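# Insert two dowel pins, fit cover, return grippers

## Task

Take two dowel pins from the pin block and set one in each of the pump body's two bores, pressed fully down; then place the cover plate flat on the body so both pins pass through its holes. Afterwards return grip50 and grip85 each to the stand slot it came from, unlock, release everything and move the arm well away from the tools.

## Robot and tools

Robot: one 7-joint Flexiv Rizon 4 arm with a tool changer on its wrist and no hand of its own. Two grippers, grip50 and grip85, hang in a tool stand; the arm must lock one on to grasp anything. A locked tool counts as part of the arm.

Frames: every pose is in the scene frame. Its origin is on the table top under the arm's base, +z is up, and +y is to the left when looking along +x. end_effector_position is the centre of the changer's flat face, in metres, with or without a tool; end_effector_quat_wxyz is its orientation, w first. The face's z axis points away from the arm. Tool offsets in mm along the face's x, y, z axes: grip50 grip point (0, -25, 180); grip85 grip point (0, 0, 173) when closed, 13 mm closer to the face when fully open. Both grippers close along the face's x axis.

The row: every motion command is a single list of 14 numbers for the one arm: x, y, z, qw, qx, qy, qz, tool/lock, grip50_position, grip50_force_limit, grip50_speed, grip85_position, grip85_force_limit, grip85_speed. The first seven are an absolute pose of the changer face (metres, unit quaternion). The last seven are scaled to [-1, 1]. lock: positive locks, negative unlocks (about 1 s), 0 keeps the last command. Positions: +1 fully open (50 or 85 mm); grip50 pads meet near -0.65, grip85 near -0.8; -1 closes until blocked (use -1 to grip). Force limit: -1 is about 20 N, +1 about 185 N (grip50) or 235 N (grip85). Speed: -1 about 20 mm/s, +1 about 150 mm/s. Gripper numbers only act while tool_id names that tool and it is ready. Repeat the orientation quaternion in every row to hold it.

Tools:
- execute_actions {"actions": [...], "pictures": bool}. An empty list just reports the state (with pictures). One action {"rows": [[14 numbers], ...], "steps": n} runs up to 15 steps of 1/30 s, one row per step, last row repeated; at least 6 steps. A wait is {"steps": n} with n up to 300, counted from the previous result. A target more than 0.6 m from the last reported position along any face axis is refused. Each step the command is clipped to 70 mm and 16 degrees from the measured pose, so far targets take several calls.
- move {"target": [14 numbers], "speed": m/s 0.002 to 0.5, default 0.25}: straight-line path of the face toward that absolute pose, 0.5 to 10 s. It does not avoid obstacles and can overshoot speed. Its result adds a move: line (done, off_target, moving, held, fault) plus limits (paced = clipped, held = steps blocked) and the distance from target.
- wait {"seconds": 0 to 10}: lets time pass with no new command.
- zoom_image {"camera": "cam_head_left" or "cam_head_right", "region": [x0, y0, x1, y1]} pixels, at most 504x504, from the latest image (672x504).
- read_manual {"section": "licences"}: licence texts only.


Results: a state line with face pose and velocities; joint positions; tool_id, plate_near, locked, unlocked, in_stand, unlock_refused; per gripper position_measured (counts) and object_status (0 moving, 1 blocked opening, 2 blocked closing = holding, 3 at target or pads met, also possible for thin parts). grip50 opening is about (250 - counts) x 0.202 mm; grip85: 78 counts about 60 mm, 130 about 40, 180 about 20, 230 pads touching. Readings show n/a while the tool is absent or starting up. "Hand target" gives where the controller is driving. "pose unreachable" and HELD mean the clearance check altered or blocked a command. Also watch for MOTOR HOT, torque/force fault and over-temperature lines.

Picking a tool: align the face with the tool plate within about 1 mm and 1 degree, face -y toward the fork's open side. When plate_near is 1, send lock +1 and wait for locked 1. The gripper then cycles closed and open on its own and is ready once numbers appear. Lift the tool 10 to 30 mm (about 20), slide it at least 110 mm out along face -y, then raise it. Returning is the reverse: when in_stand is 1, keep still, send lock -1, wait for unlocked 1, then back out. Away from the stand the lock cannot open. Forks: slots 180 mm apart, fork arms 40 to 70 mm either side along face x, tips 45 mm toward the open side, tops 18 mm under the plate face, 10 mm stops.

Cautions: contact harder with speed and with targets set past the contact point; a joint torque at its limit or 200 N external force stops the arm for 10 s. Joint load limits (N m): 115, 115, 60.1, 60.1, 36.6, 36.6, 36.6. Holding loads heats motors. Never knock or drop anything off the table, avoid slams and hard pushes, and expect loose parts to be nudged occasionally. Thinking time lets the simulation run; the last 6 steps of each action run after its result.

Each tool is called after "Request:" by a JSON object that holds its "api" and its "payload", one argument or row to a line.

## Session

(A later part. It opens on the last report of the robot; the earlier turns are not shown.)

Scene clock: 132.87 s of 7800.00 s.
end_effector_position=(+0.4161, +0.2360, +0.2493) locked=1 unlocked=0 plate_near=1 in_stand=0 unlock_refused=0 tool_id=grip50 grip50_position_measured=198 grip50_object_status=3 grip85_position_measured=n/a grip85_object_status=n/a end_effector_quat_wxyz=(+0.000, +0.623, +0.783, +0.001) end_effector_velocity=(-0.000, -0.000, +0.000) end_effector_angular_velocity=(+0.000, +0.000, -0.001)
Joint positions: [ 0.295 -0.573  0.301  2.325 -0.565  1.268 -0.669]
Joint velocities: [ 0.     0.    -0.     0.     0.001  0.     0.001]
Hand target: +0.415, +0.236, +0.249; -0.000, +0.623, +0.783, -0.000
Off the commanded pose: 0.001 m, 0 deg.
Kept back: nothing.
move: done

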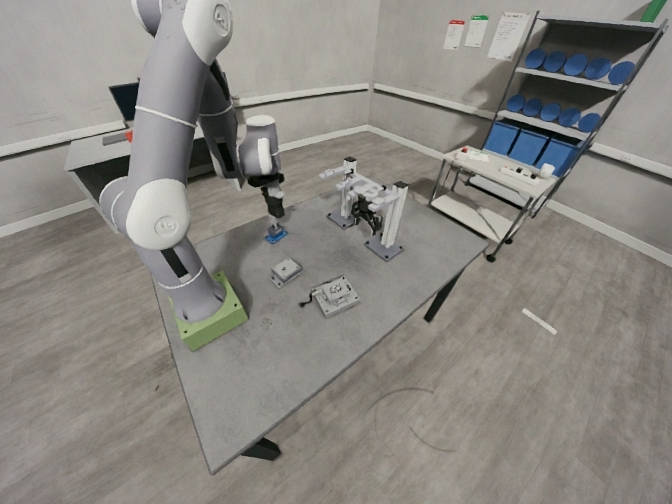

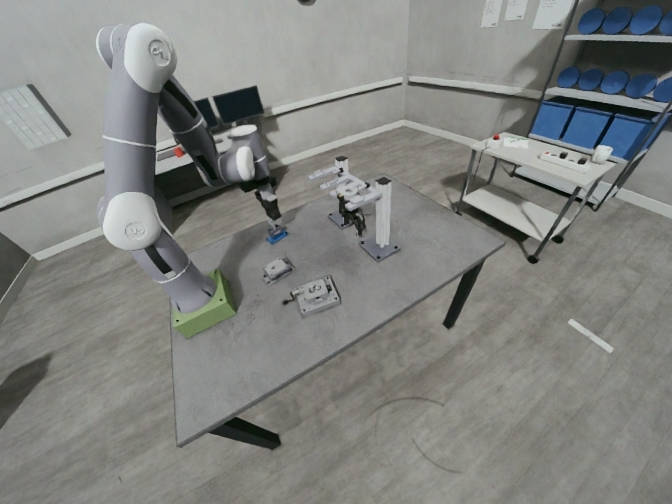

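Center (.4184,.2366). Descend.

Request:
{"api": "move", "payload": {
  "target": [0.4184,0.2366,0.249,0,0.6225,0.7826,0,0,-0.3,0,-1,1,0,0],
  "speed": 0.004
}}

Request:
{"api": "move", "payload": {
  "target": [0.4184,0.2366,0.244,0,0.6225,0.7826,0,0,-0.3,0,-1,1,0,0],
  "speed": 0.004
}}

Scene clock: 133.93 s of 7800.00 s.
end_effector_position=(+0.4184, +0.2367, +0.2491) locked=1 unlocked=0 plate_near=1 in_stand=0 unlock_refused=0 tool_id=grip50 grip50_position_measured=198 grip50_object_status=3 grip85_position_measured=n/a grip85_object_status=n/a end_effector_quat_wxyz=(+0.000, +0.623, +0.783, +0.000) end_effector_velocity=(+0.000, -0.000, -0.000) end_effector_angular_velocity=(-0.000, +0.000, +0.000)
Joint positions: [ 0.292 -0.576  0.304  2.317 -0.564  1.263 -0.672]
Joint velocities: [-0.001 -0.     0.    -0.    -0.    -0.    -0.001]
Hand target: +0.418, +0.237, +0.249; +0.000, +0.623, +0.783, +0.000
Off the commanded pose: 0.000 m, 0 deg.
Kept back: nothing.
move: done

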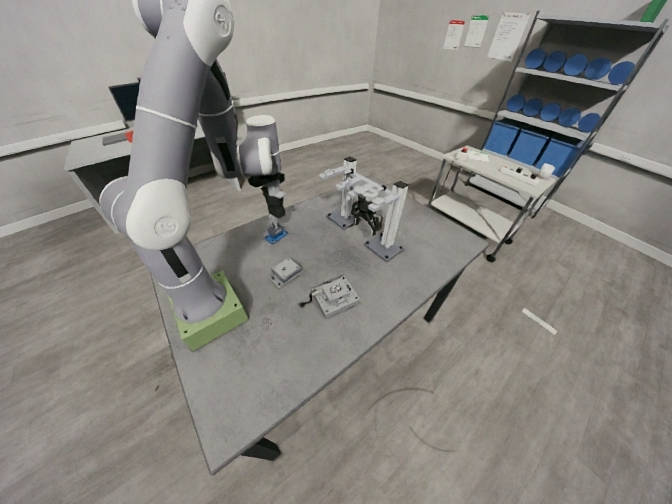

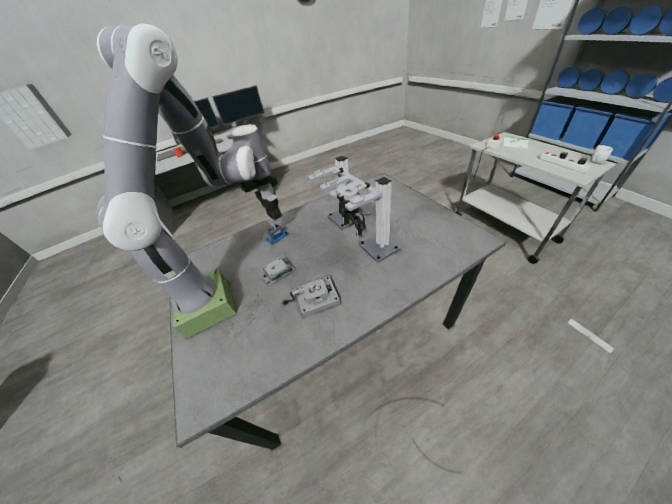

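Scene clock: 135.43 s of 7800.00 s.
end_effector_position=(+0.4185, +0.2366, +0.2441) locked=1 unlocked=0 plate_near=1 in_stand=0 unlock_refused=0 tool_id=grip50 grip50_position_measured=198 grip50_object_status=3 grip85_position_measured=n/a grip85_object_status=n/a end_effector_quat_wxyz=(+0.000, +0.622, +0.783, +0.000) end_effector_velocity=(-0.000, +0.000, -0.000) end_effector_angular_velocity=(-0.000, +0.000, -0.000)
Joint positions: [ 0.304 -0.587  0.288  2.319 -0.571  1.277 -0.667]
Joint velocities: [ 0.001 -0.    -0.001 -0.    -0.001  0.     0.001]
Hand target: +0.418, +0.237, +0.244; -0.000, +0.623, +0.783, +0.000
Off the commanded pose: 0.000 m, 0 deg.
Kept back: nothing.
move: done

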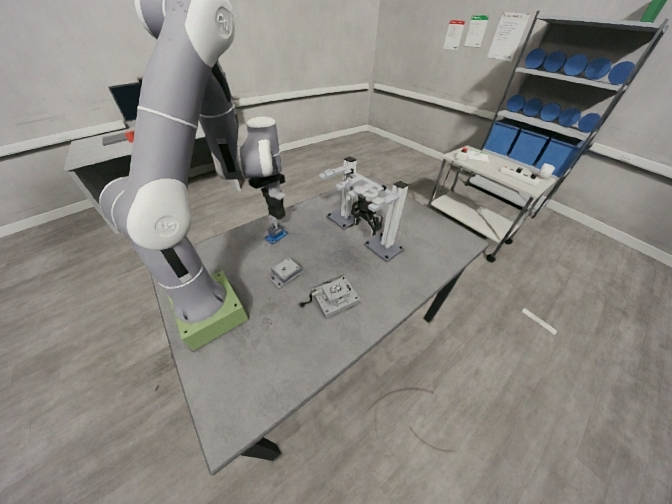

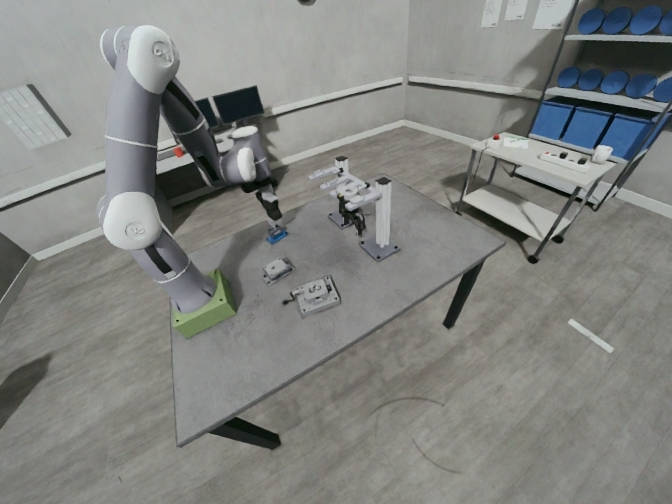

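Request:
{"api": "move", "payload": {
  "target": [0.4184,0.2366,0.239,0,0.6225,0.7826,0,0,-0.3,0,-1,1,0,0],
  "speed": 0.004
}}

Scene clock: 137.17 s of 7800.00 s.
end_effector_position=(+0.4185, +0.2366, +0.2391) locked=1 unlocked=0 plate_near=1 in_stand=0 unlock_refused=0 tool_id=grip50 grip50_position_measured=198 grip50_object_status=3 grip85_position_measured=n/a grip85_object_status=n/a end_effector_quat_wxyz=(+0.000, +0.622, +0.783, +0.000) end_effector_velocity=(+0.000, +0.000, +0.000) end_effector_angular_velocity=(+0.000, -0.000, -0.001)
Joint positions: [ 0.316 -0.598  0.271  2.32  -0.578  1.293 -0.661]
Joint velocities: [ 0.001  0.    -0.    -0.    -0.     0.     0.001]
Hand target: +0.418, +0.237, +0.239; -0.000, +0.623, +0.783, +0.000
Off the commanded pose: 0.000 m, 0 deg.
Kept back: nothing.
move: done

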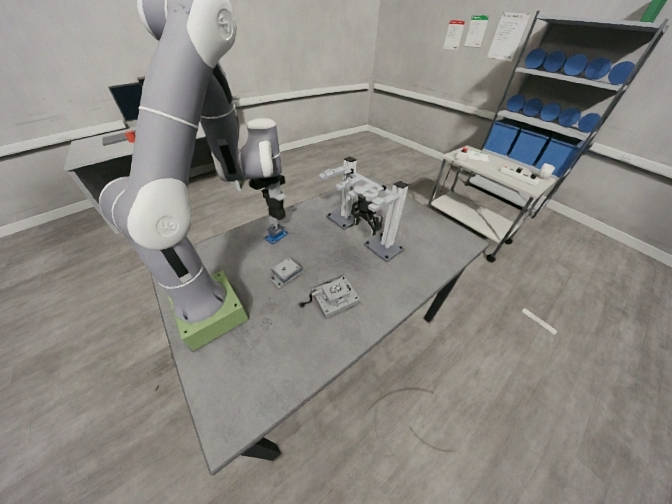

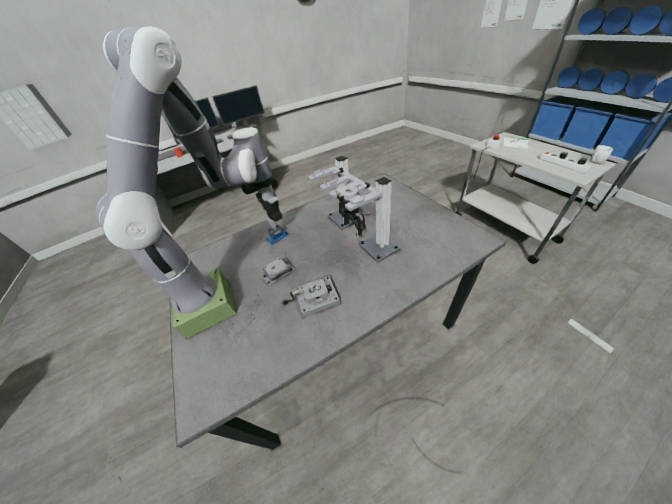

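Request:
{"api": "move", "payload": {
  "target": [0.4184,0.2366,0.239,0,0.6225,0.7826,0,0,-1,0,-1,1,0,0],
  "speed": 0.004
}}

Request:
{"api": "move", "payload": {
  "target": [0.4184,0.2366,0.30,0,0.6225,0.7826,0,0,-1,0,-1,1,0,0],
  "speed": 0.03
}}

Request:
{"api": "zoom_image", "payload": {
  "camera": "cam_head_left",
  "region": [250, 195, 300, 240]
}}

Request:
{"api": "zoom_image", "payload": {
  "camera": "cam_head_left",
  "region": [265, 250, 310, 295]
}}

Request:
{"api": "zoom_image", "payload": {
  "camera": "cam_head_right",
  "region": [255, 250, 300, 295]
}}

Scene clock: 138.10 s of 7800.00 s.
end_effector_position=(+0.4185, +0.2366, +0.2391) locked=1 unlocked=0 plate_near=1 in_stand=0 unlock_refused=0 tool_id=grip50 grip50_position_measured=244 grip50_object_status=2 grip85_position_measured=n/a grip85_object_status=n/a end_effector_quat_wxyz=(+0.000, +0.622, +0.783, +0.000) end_effector_velocity=(+0.000, -0.000, -0.000) end_effector_angular_velocity=(-0.000, +0.000, -0.001)
Joint positions: [ 0.316 -0.598  0.271  2.32  -0.578  1.293 -0.661]
Joint velocities: [-0.  0. -0. -0.  0. -0.  0.]
Hand target: +0.418, +0.237, +0.239; -0.000, +0.623, +0.783, -0.000
Off the commanded pose: 0.000 m, 0 deg.
Kept back: nothing.
move: done

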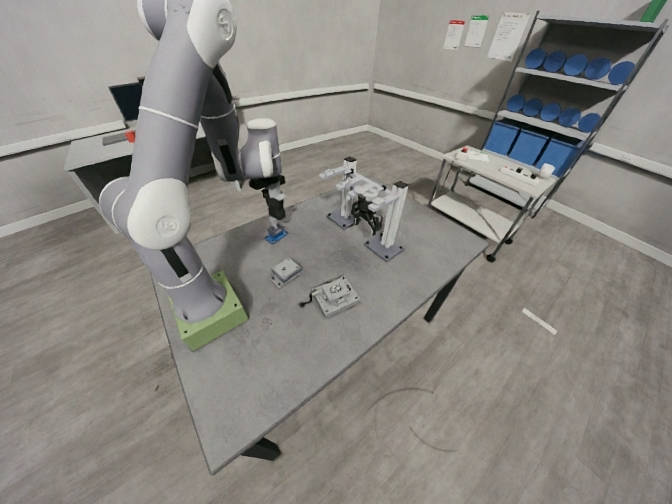

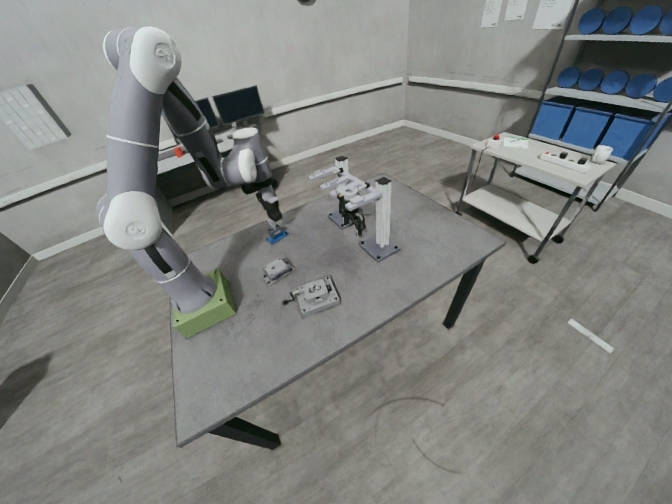

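Scene clock: 140.37 s of 7800.00 s.
end_effector_position=(+0.4183, +0.2366, +0.3000) locked=1 unlocked=0 plate_near=1 in_stand=0 unlock_refused=0 tool_id=grip50 grip50_position_measured=244 grip50_object_status=2 grip85_position_measured=n/a grip85_object_status=n/a end_effector_quat_wxyz=(+0.000, +0.622, +0.783, +0.000) end_effector_velocity=(+0.000, -0.000, +0.000) end_effector_angular_velocity=(+0.000, -0.000, +0.000)
Joint positions: [ 0.209 -0.462  0.437  2.291 -0.44   1.112 -0.76 ]
Joint velocities: [-0.001  0.     0.001 -0.    -0.    -0.    -0.   ]
Hand target: +0.418, +0.236, +0.300; +0.000, +0.622, +0.783, -0.000
Off the commanded pose: 0.000 m, 0 deg.
Kept back: nothing.
move: done

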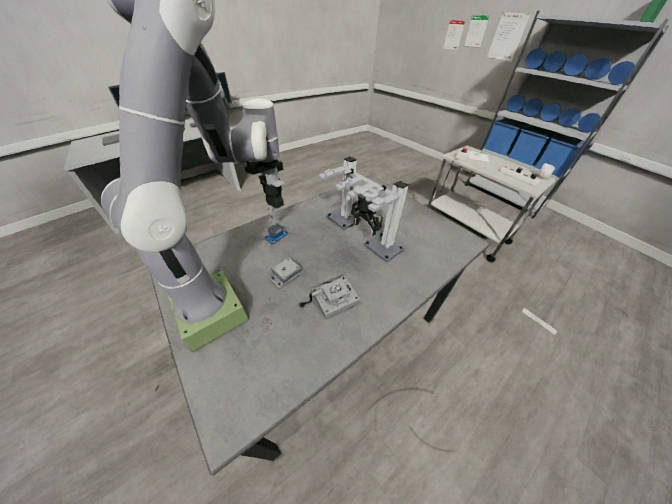

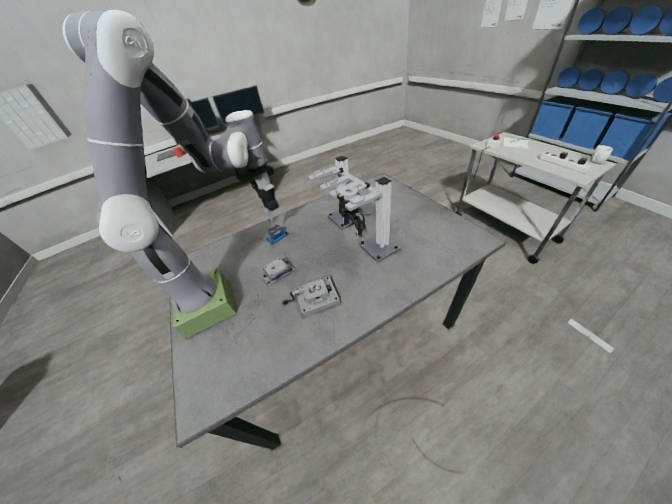

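Region (250, 195, 300, 240) of cam_head_left's 672x504 image, scaled by 10.080, with more detail than that image has; it fills the top 454 rows of this view, and the rest is white.

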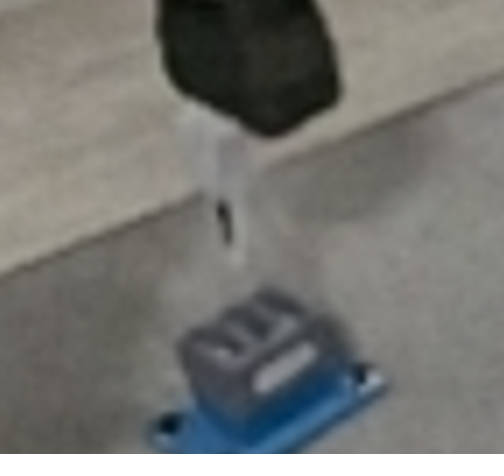

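Region (265, 250, 310, 295) of cam_head_left's 672x504 image, scaled by 11.200, with more detail than that image has.

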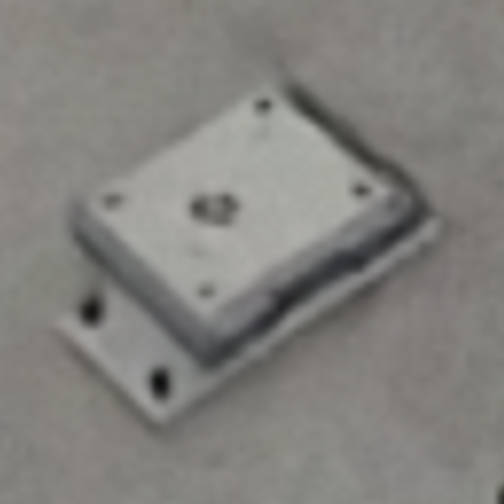

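Region (255, 250, 300, 295) of cam_head_right's 672x504 image, scaled by 11.200, with more detail than that image has.

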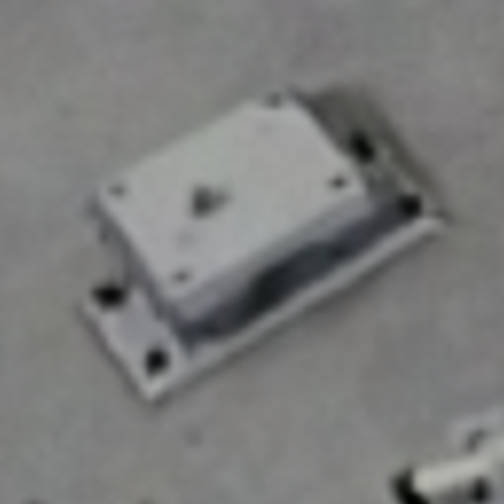

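Request:
{"api": "move", "payload": {
  "target": [0.33,-0.25,0.45,0,0.6225,0.7826,0,0,-1,0,-1,1,0,0]
}}

Request:
{"api": "zoom_image", "payload": {
  "camera": "cam_head_left",
  "region": [300, 200, 400, 280]
}}

Request:
{"api": "zoom_image", "payload": {
  "camera": "cam_head_left",
  "region": [318, 276, 354, 306]
}}

Request:
{"api": "zoom_image", "payload": {
  "camera": "cam_head_right",
  "region": [298, 274, 334, 304]
}}

Scene clock: 143.23 s of 7800.00 s.
end_effector_position=(+0.3301, -0.2500, +0.4497) locked=1 unlocked=0 plate_near=1 in_stand=0 unlock_refused=0 tool_id=grip50 grip50_position_measured=244 grip50_object_status=2 grip85_position_measured=n/a grip85_object_status=n/a end_effector_quat_wxyz=(+0.002, +0.622, +0.783, -0.001) end_effector_velocity=(-0.000, -0.000, -0.000) end_effector_angular_velocity=(+0.000, +0.000, +0.000)
Joint positions: [-0.542  0.089  0.127  2.34   0.017  0.687 -2.19 ]
Joint velocities: [-0.    -0.    -0.     0.    -0.    -0.    -0.001]
Hand target: +0.330, -0.250, +0.450; +0.001, +0.622, +0.783, -0.001
Off the commanded pose: 0.000 m, 0 deg.
Kept back: nothing.
move: done

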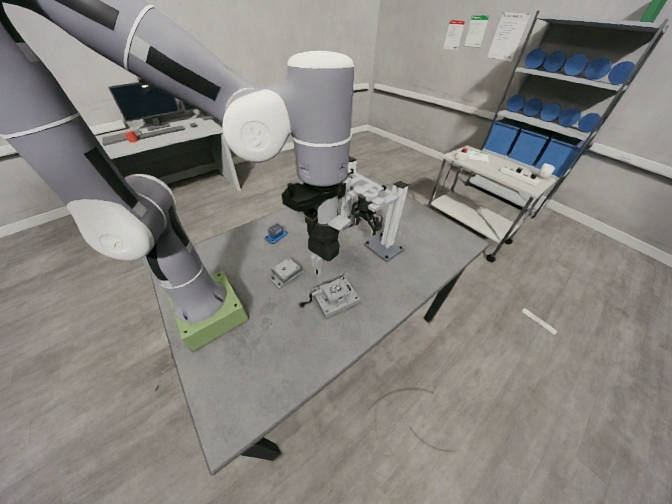

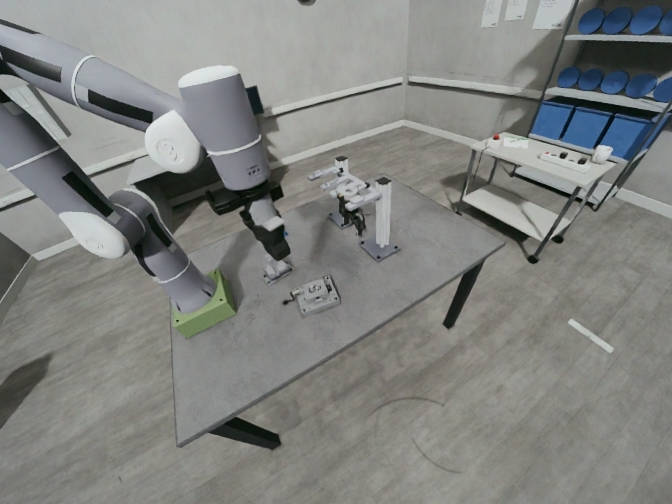

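Region (300, 200, 400, 280) of cam_head_left's 672x504 image, scaled by 5.040, with more detail than that image has; it fills the top 403 rows of this view, and the rest is white.

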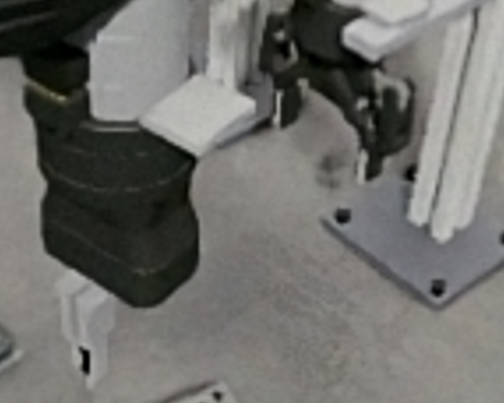

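Region (318, 276, 354, 306) of cam_head_left's 672x504 image, scaled by 14.000, with more detail than that image has.

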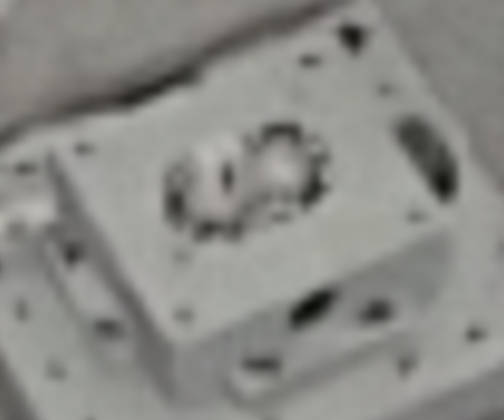

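Region (298, 274, 334, 304) of cam_head_right's 672x504 image, scaled by 14.000, with more detail than that image has.

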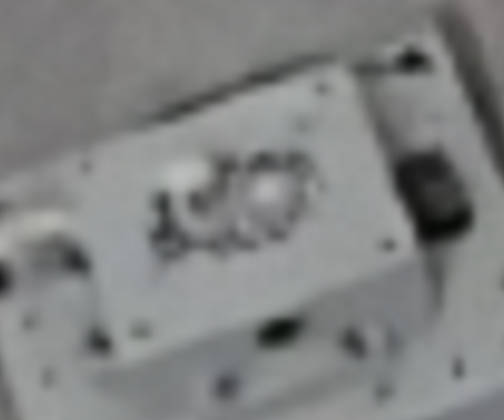

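Request:
{"api": "zoom_image", "payload": {
  "camera": "cam_head_left",
  "region": [300, 250, 340, 290]
}}

Request:
{"api": "zoom_image", "payload": {
  "camera": "cam_head_right",
  "region": [255, 245, 295, 285]
}}

Region (300, 250, 340, 290) of cam_head_left's 672x504 image, scaled by 12.600, with more detail than that image has.

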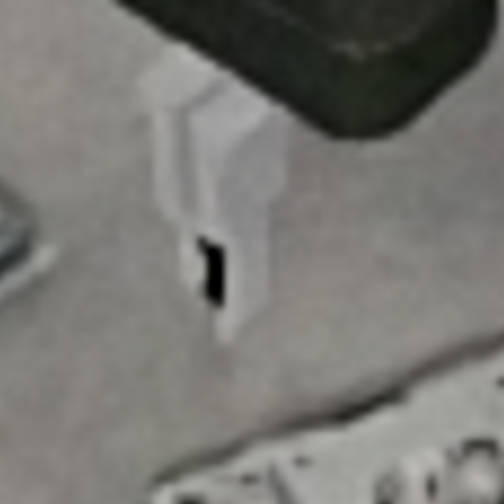

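Region (255, 245, 295, 285) of cam_head_right's 672x504 image, scaled by 12.600, with more detail than that image has.

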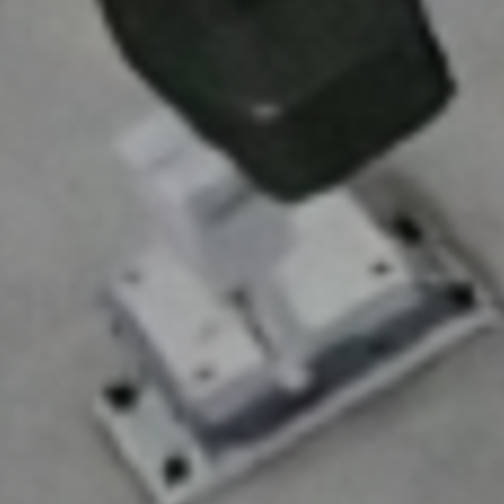

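Request:
{"api": "move", "payload": {
  "target": [0.3984,-0.2164,0.28,0,0.6225,0.7826,0,0,-1,0,-1,1,0,0]
}}

Request:
{"api": "zoom_image", "payload": {
  "camera": "cam_head_left",
  "region": [312, 270, 354, 305]
}}

Request:
{"api": "zoom_image", "payload": {
  "camera": "cam_head_right",
  "region": [292, 270, 334, 305]
}}

Scene clock: 145.17 s of 7800.00 s.
end_effector_position=(+0.3987, -0.2165, +0.2801) locked=1 unlocked=0 plate_near=1 in_stand=0 unlock_refused=0 tool_id=grip50 grip50_position_measured=244 grip50_object_status=2 grip85_position_measured=n/a grip85_object_status=n/a end_effector_quat_wxyz=(-0.000, +0.623, +0.782, +0.001) end_effector_velocity=(+0.000, -0.000, +0.001) end_effector_angular_velocity=(-0.001, -0.001, +0.002)
Joint positions: [-0.416 -0.423  0.111  2.378 -0.117  1.228 -1.967]
Joint velocities: [-0.001  0.001 -0.    -0.    -0.001 -0.    -0.002]
Hand target: +0.399, -0.217, +0.280; -0.000, +0.623, +0.782, +0.001
Off the commanded pose: 0.000 m, 0 deg.
Kept back: nothing.
move: done

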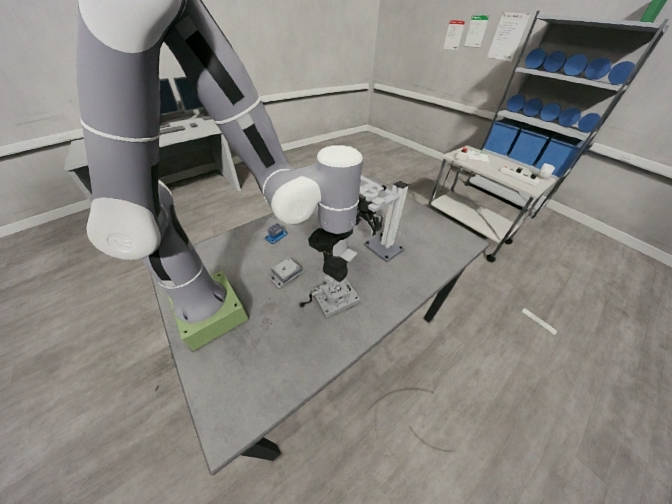

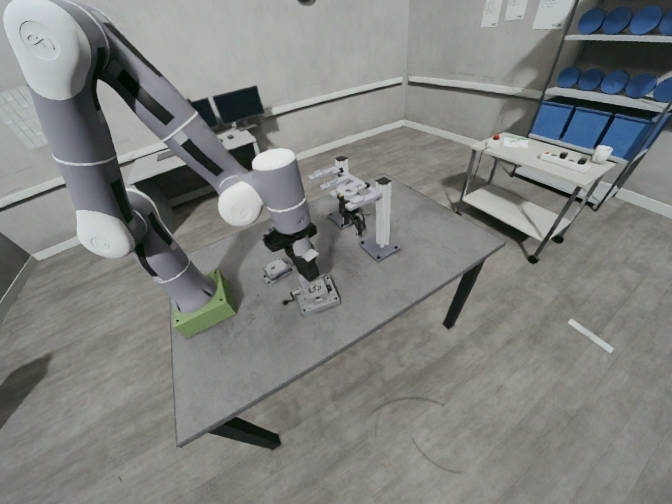

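Region (312, 270, 354, 305) of cam_head_left's 672x504 image, scaled by 12.000, with more detail than that image has.

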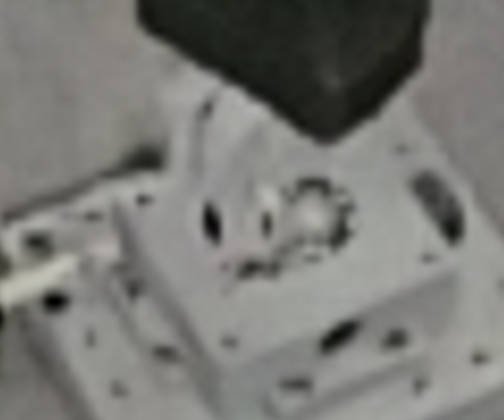

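Region (292, 270, 334, 305) of cam_head_right's 672x504 image, scaled by 12.000, with more detail than that image has.

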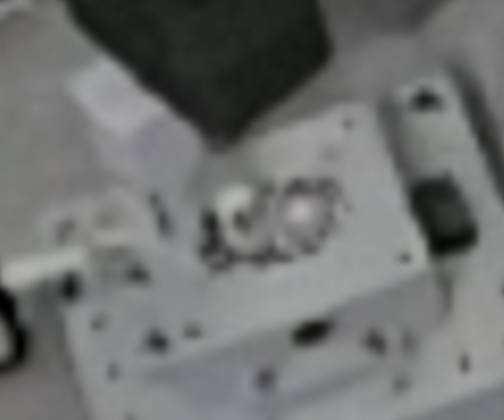

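Request:
{"api": "move", "payload": {
  "target": [0.3984,-0.2164,0.268,0,0.6225,0.7826,0,0,-1,0,-1,1,0,0],
  "speed": 0.005
}}

Request:
{"api": "zoom_image", "payload": {
  "camera": "cam_head_left",
  "region": [312, 270, 354, 305]
}}

Request:
{"api": "zoom_image", "payload": {
  "camera": "cam_head_right",
  "region": [292, 270, 334, 305]
}}

Scene clock: 148.07 s of 7800.00 s.
end_effector_position=(+0.3987, -0.2165, +0.2685) locked=1 unlocked=0 plate_near=1 in_stand=0 unlock_refused=0 tool_id=grip50 grip50_position_measured=244 grip50_object_status=2 grip85_position_measured=n/a grip85_object_status=n/a end_effector_quat_wxyz=(+0.000, +0.622, +0.783, +0.000) end_effector_velocity=(+0.000, +0.000, +0.000) end_effector_angular_velocity=(-0.000, -0.001, +0.000)
Joint positions: [-0.401 -0.456  0.094  2.382 -0.122  1.267 -1.963]
Joint velocities: [ 0.001  0.    -0.    -0.001 -0.001  0.     0.   ]
Hand target: +0.398, -0.216, +0.268; -0.000, +0.623, +0.783, +0.000
Off the commanded pose: 0.001 m, 0 deg.
Kept back: nothing.
move: done

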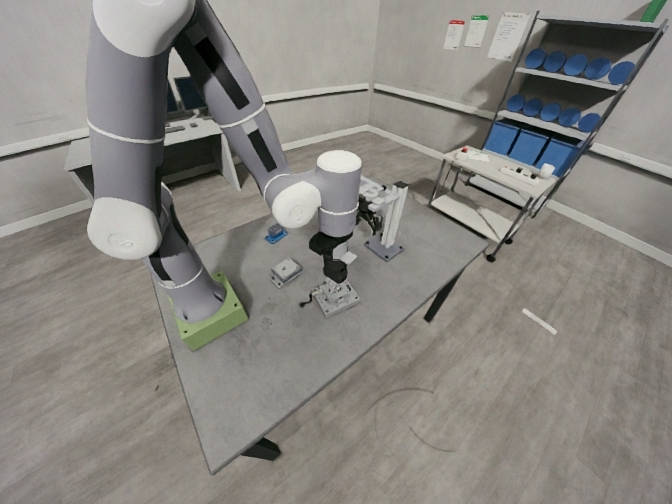

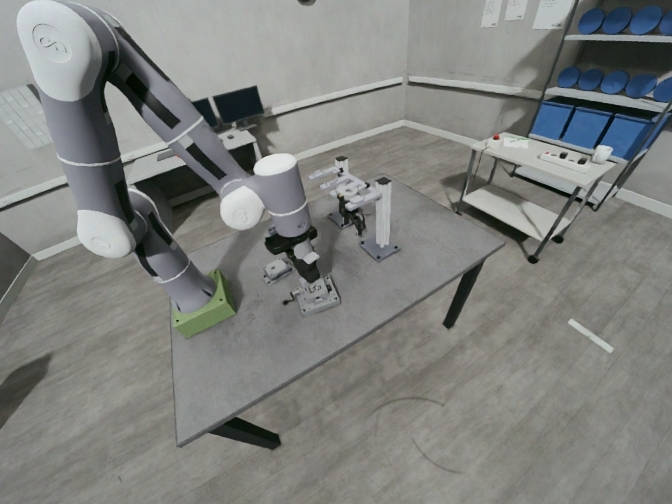

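Region (312, 270, 354, 305) of cam_head_left's 672x504 image, scaled by 12.000, with more detail than that image has.

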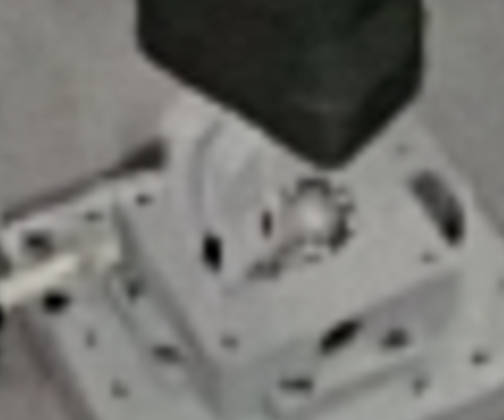

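Region (292, 270, 334, 305) of cam_head_right's 672x504 image, scaled by 12.000, with more detail than that image has.

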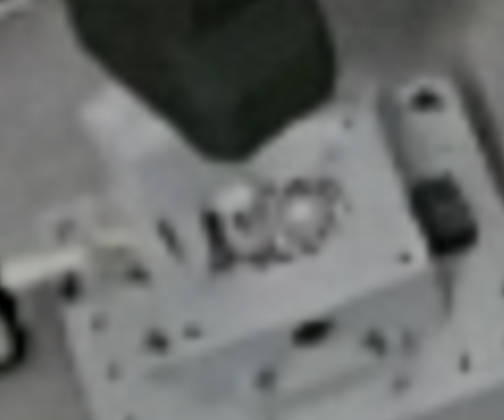

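Request:
{"api": "move", "payload": {
  "target": [0.3917,-0.2063,0.272,0,0.3827,0.9239,0,0,-1,0,-1,1,0,0],
  "speed": 0.1
}}

Request:
{"api": "zoom_image", "payload": {
  "camera": "cam_head_left",
  "region": [318, 278, 348, 303]
}}

Request:
{"api": "zoom_image", "payload": {
  "camera": "cam_head_right",
  "region": [296, 278, 326, 303]
}}

Scene clock: 151.80 s of 7800.00 s.
end_effector_position=(+0.3916, -0.2063, +0.2719) locked=1 unlocked=0 plate_near=1 in_stand=0 unlock_refused=0 tool_id=grip50 grip50_position_measured=244 grip50_object_status=2 grip85_position_measured=n/a grip85_object_status=n/a end_effector_quat_wxyz=(-0.000, +0.383, +0.924, -0.000) end_effector_velocity=(-0.000, -0.000, -0.000) end_effector_angular_velocity=(+0.000, +0.000, +0.000)
Joint positions: [-0.507 -0.442  0.186  2.417 -0.258  1.275 -2.413]
Joint velocities: [-0.    -0.    -0.     0.     0.     0.    -0.001]
Hand target: +0.392, -0.206, +0.272; +0.000, +0.383, +0.924, -0.000
Off the commanded pose: 0.000 m, 0 deg.
Kept back: nothing.
move: done

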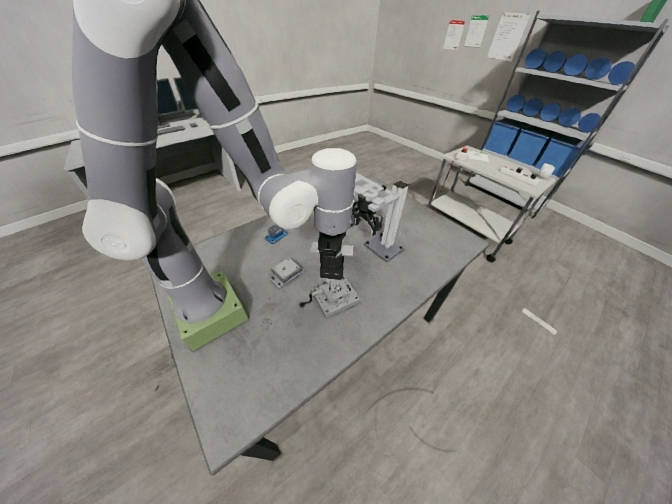

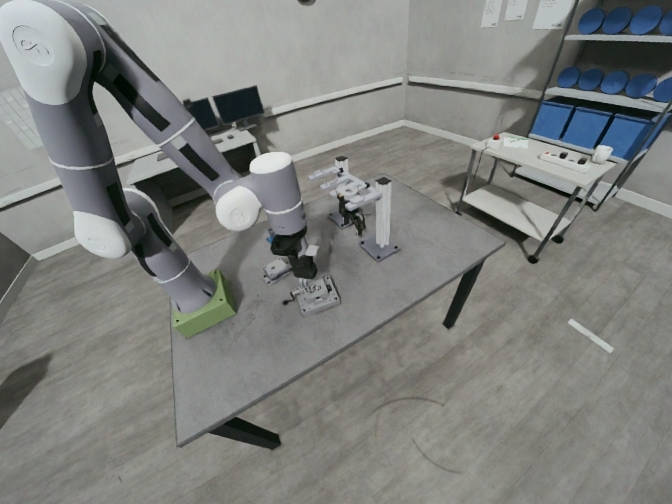

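Region (318, 278, 348, 303) of cam_head_left's 672x504 image, scaled by 16.800, with more detail than that image has.

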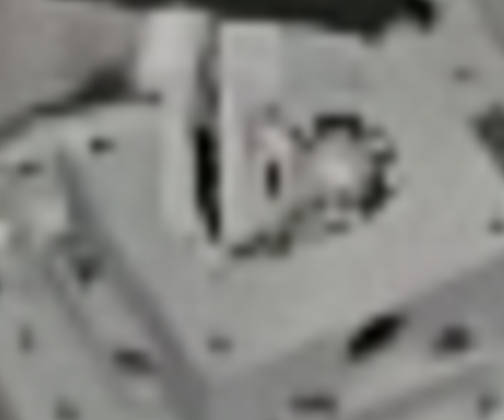

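Region (296, 278, 326, 303) of cam_head_right's 672x504 image, scaled by 16.800, with more detail than that image has.

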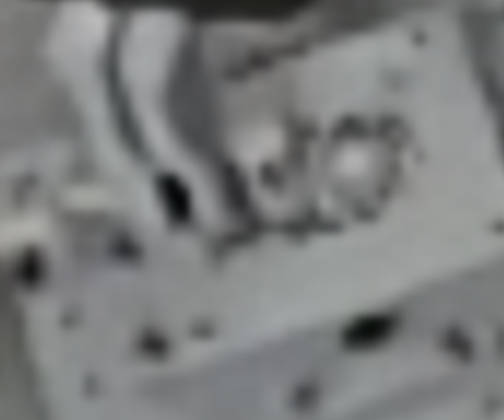

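Request:
{"api": "move", "payload": {
  "target": [0.3868,-0.2126,0.2705,0,0.3827,0.9239,0,0,-1,0,-1,1,0,0],
  "speed": 0.02
}}

Request:
{"api": "move", "payload": {
  "target": [0.3868,-0.2126,0.2675,0,0.3827,0.9239,0,0,-1,0,-1,1,0,0],
  "speed": 0.003
}}

Request:
{"api": "move", "payload": {
  "target": [0.3966,-0.2000,0.2675,0,0.3827,0.9239,0,0,-1,0,-1,1,0,0],
  "speed": 0.002
}}

Request:
{"api": "zoom_image", "payload": {
  "camera": "cam_head_left",
  "region": [318, 278, 348, 303]
}}

Request:
{"api": "zoom_image", "payload": {
  "camera": "cam_head_right",
  "region": [296, 278, 326, 303]
}}

Scene clock: 153.13 s of 7800.00 s.
end_effector_position=(+0.3868, -0.2127, +0.2706) locked=1 unlocked=0 plate_near=1 in_stand=0 unlock_refused=0 tool_id=grip50 grip50_position_measured=244 grip50_object_status=2 grip85_position_measured=n/a grip85_object_status=n/a end_effector_quat_wxyz=(+0.000, +0.383, +0.924, -0.000) end_effector_velocity=(+0.000, +0.000, -0.000) end_effector_angular_velocity=(+0.000, -0.000, +0.001)
Joint positions: [-0.521 -0.444  0.181  2.422 -0.258  1.283 -2.43 ]
Joint velocities: [-0.     0.     0.     0.     0.     0.    -0.001]
Hand target: +0.387, -0.213, +0.270; +0.000, +0.383, +0.924, -0.000
Off the commanded pose: 0.000 m, 0 deg.
Kept back: nothing.
move: done

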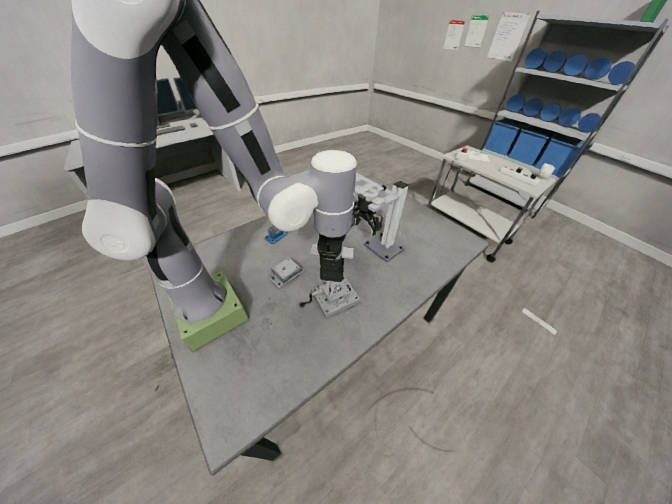

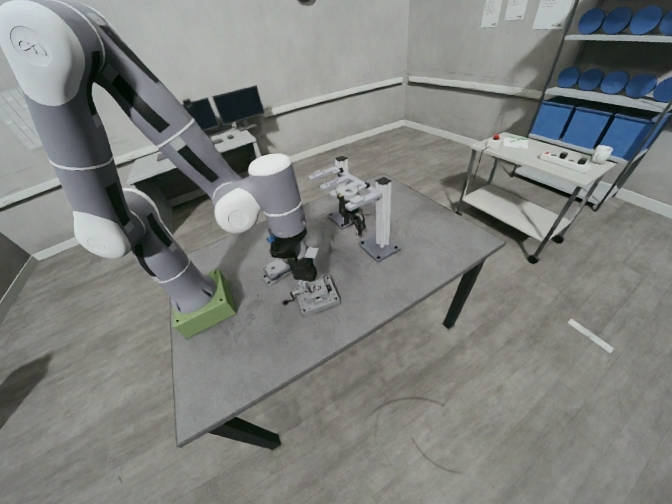

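Scene clock: 154.37 s of 7800.00 s.
end_effector_position=(+0.3873, -0.2128, +0.2684) locked=1 unlocked=0 plate_near=1 in_stand=0 unlock_refused=0 tool_id=grip50 grip50_position_measured=244 grip50_object_status=2 grip85_position_measured=n/a grip85_object_status=n/a end_effector_quat_wxyz=(+0.001, +0.383, +0.924, -0.000) end_effector_velocity=(+0.000, -0.000, +0.000) end_effector_angular_velocity=(-0.000, -0.000, -0.001)
Joint positions: [-0.515 -0.451  0.174  2.422 -0.261  1.293 -2.429]
Joint velocities: [ 0.     0.    -0.    -0.     0.     0.     0.001]
Hand target: +0.387, -0.213, +0.268; -0.000, +0.383, +0.924, +0.000
Off the commanded pose: 0.001 m, 0 deg.
Kept back: nothing.
move: done

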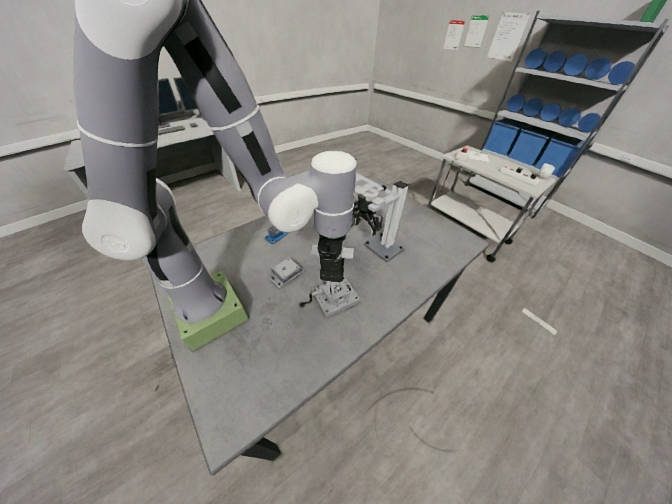

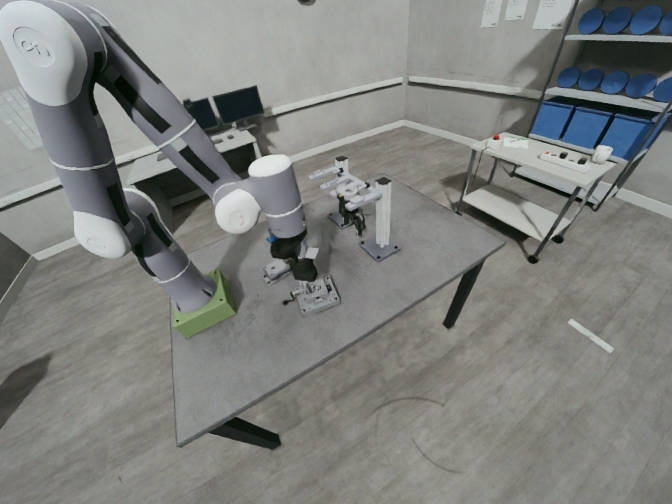

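Scene clock: 162.50 s of 7800.00 s.
end_effector_position=(+0.3967, -0.2005, +0.2679) locked=1 unlocked=0 plate_near=1 in_stand=0 unlock_refused=0 tool_id=grip50 grip50_position_measured=244 grip50_object_status=2 grip85_position_measured=n/a grip85_object_status=n/a end_effector_quat_wxyz=(+0.001, +0.383, +0.924, -0.000) end_effector_velocity=(-0.000, -0.000, +0.000) end_effector_angular_velocity=(-0.000, -0.000, -0.000)
Joint positions: [-0.482 -0.456  0.175  2.415 -0.261  1.288 -2.395]
Joint velocities: [-0.     0.    -0.     0.    -0.    -0.     0.001]
Hand target: +0.397, -0.200, +0.268; -0.000, +0.383, +0.924, +0.000
Off the commanded pose: 0.001 m, 0 deg.
Kept back: nothing.
move: done

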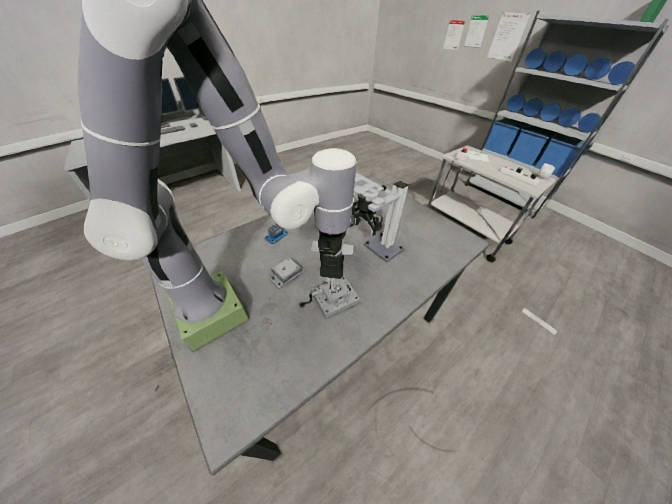

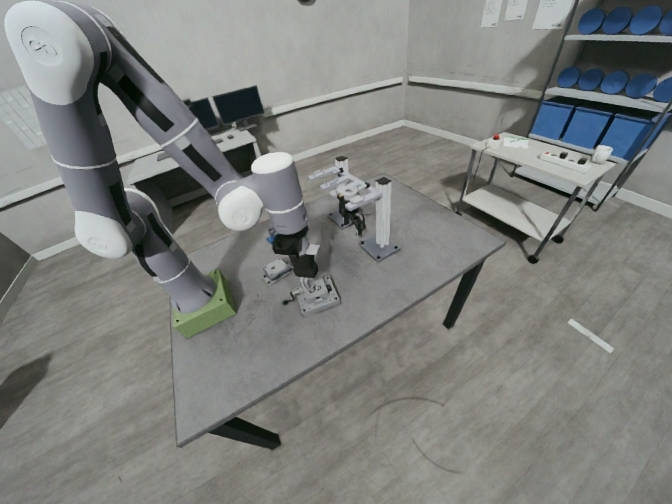

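Region (318, 278, 348, 303) of cam_head_left's 672x504 image, scaled by 16.800, with more detail than that image has.

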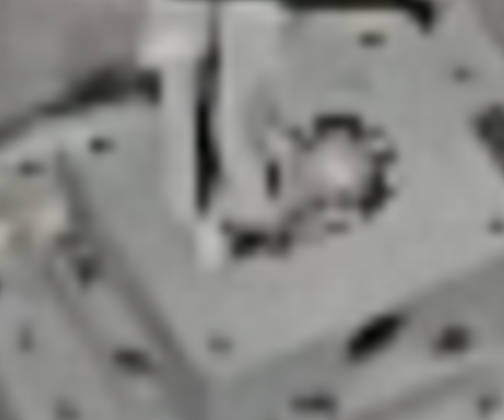

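Region (296, 278, 326, 303) of cam_head_right's 672x504 image, scaled by 16.800, with more detail than that image has.

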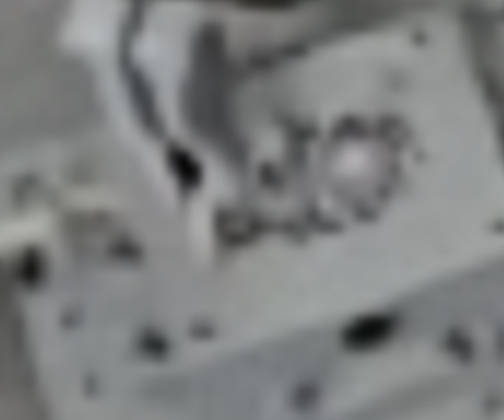

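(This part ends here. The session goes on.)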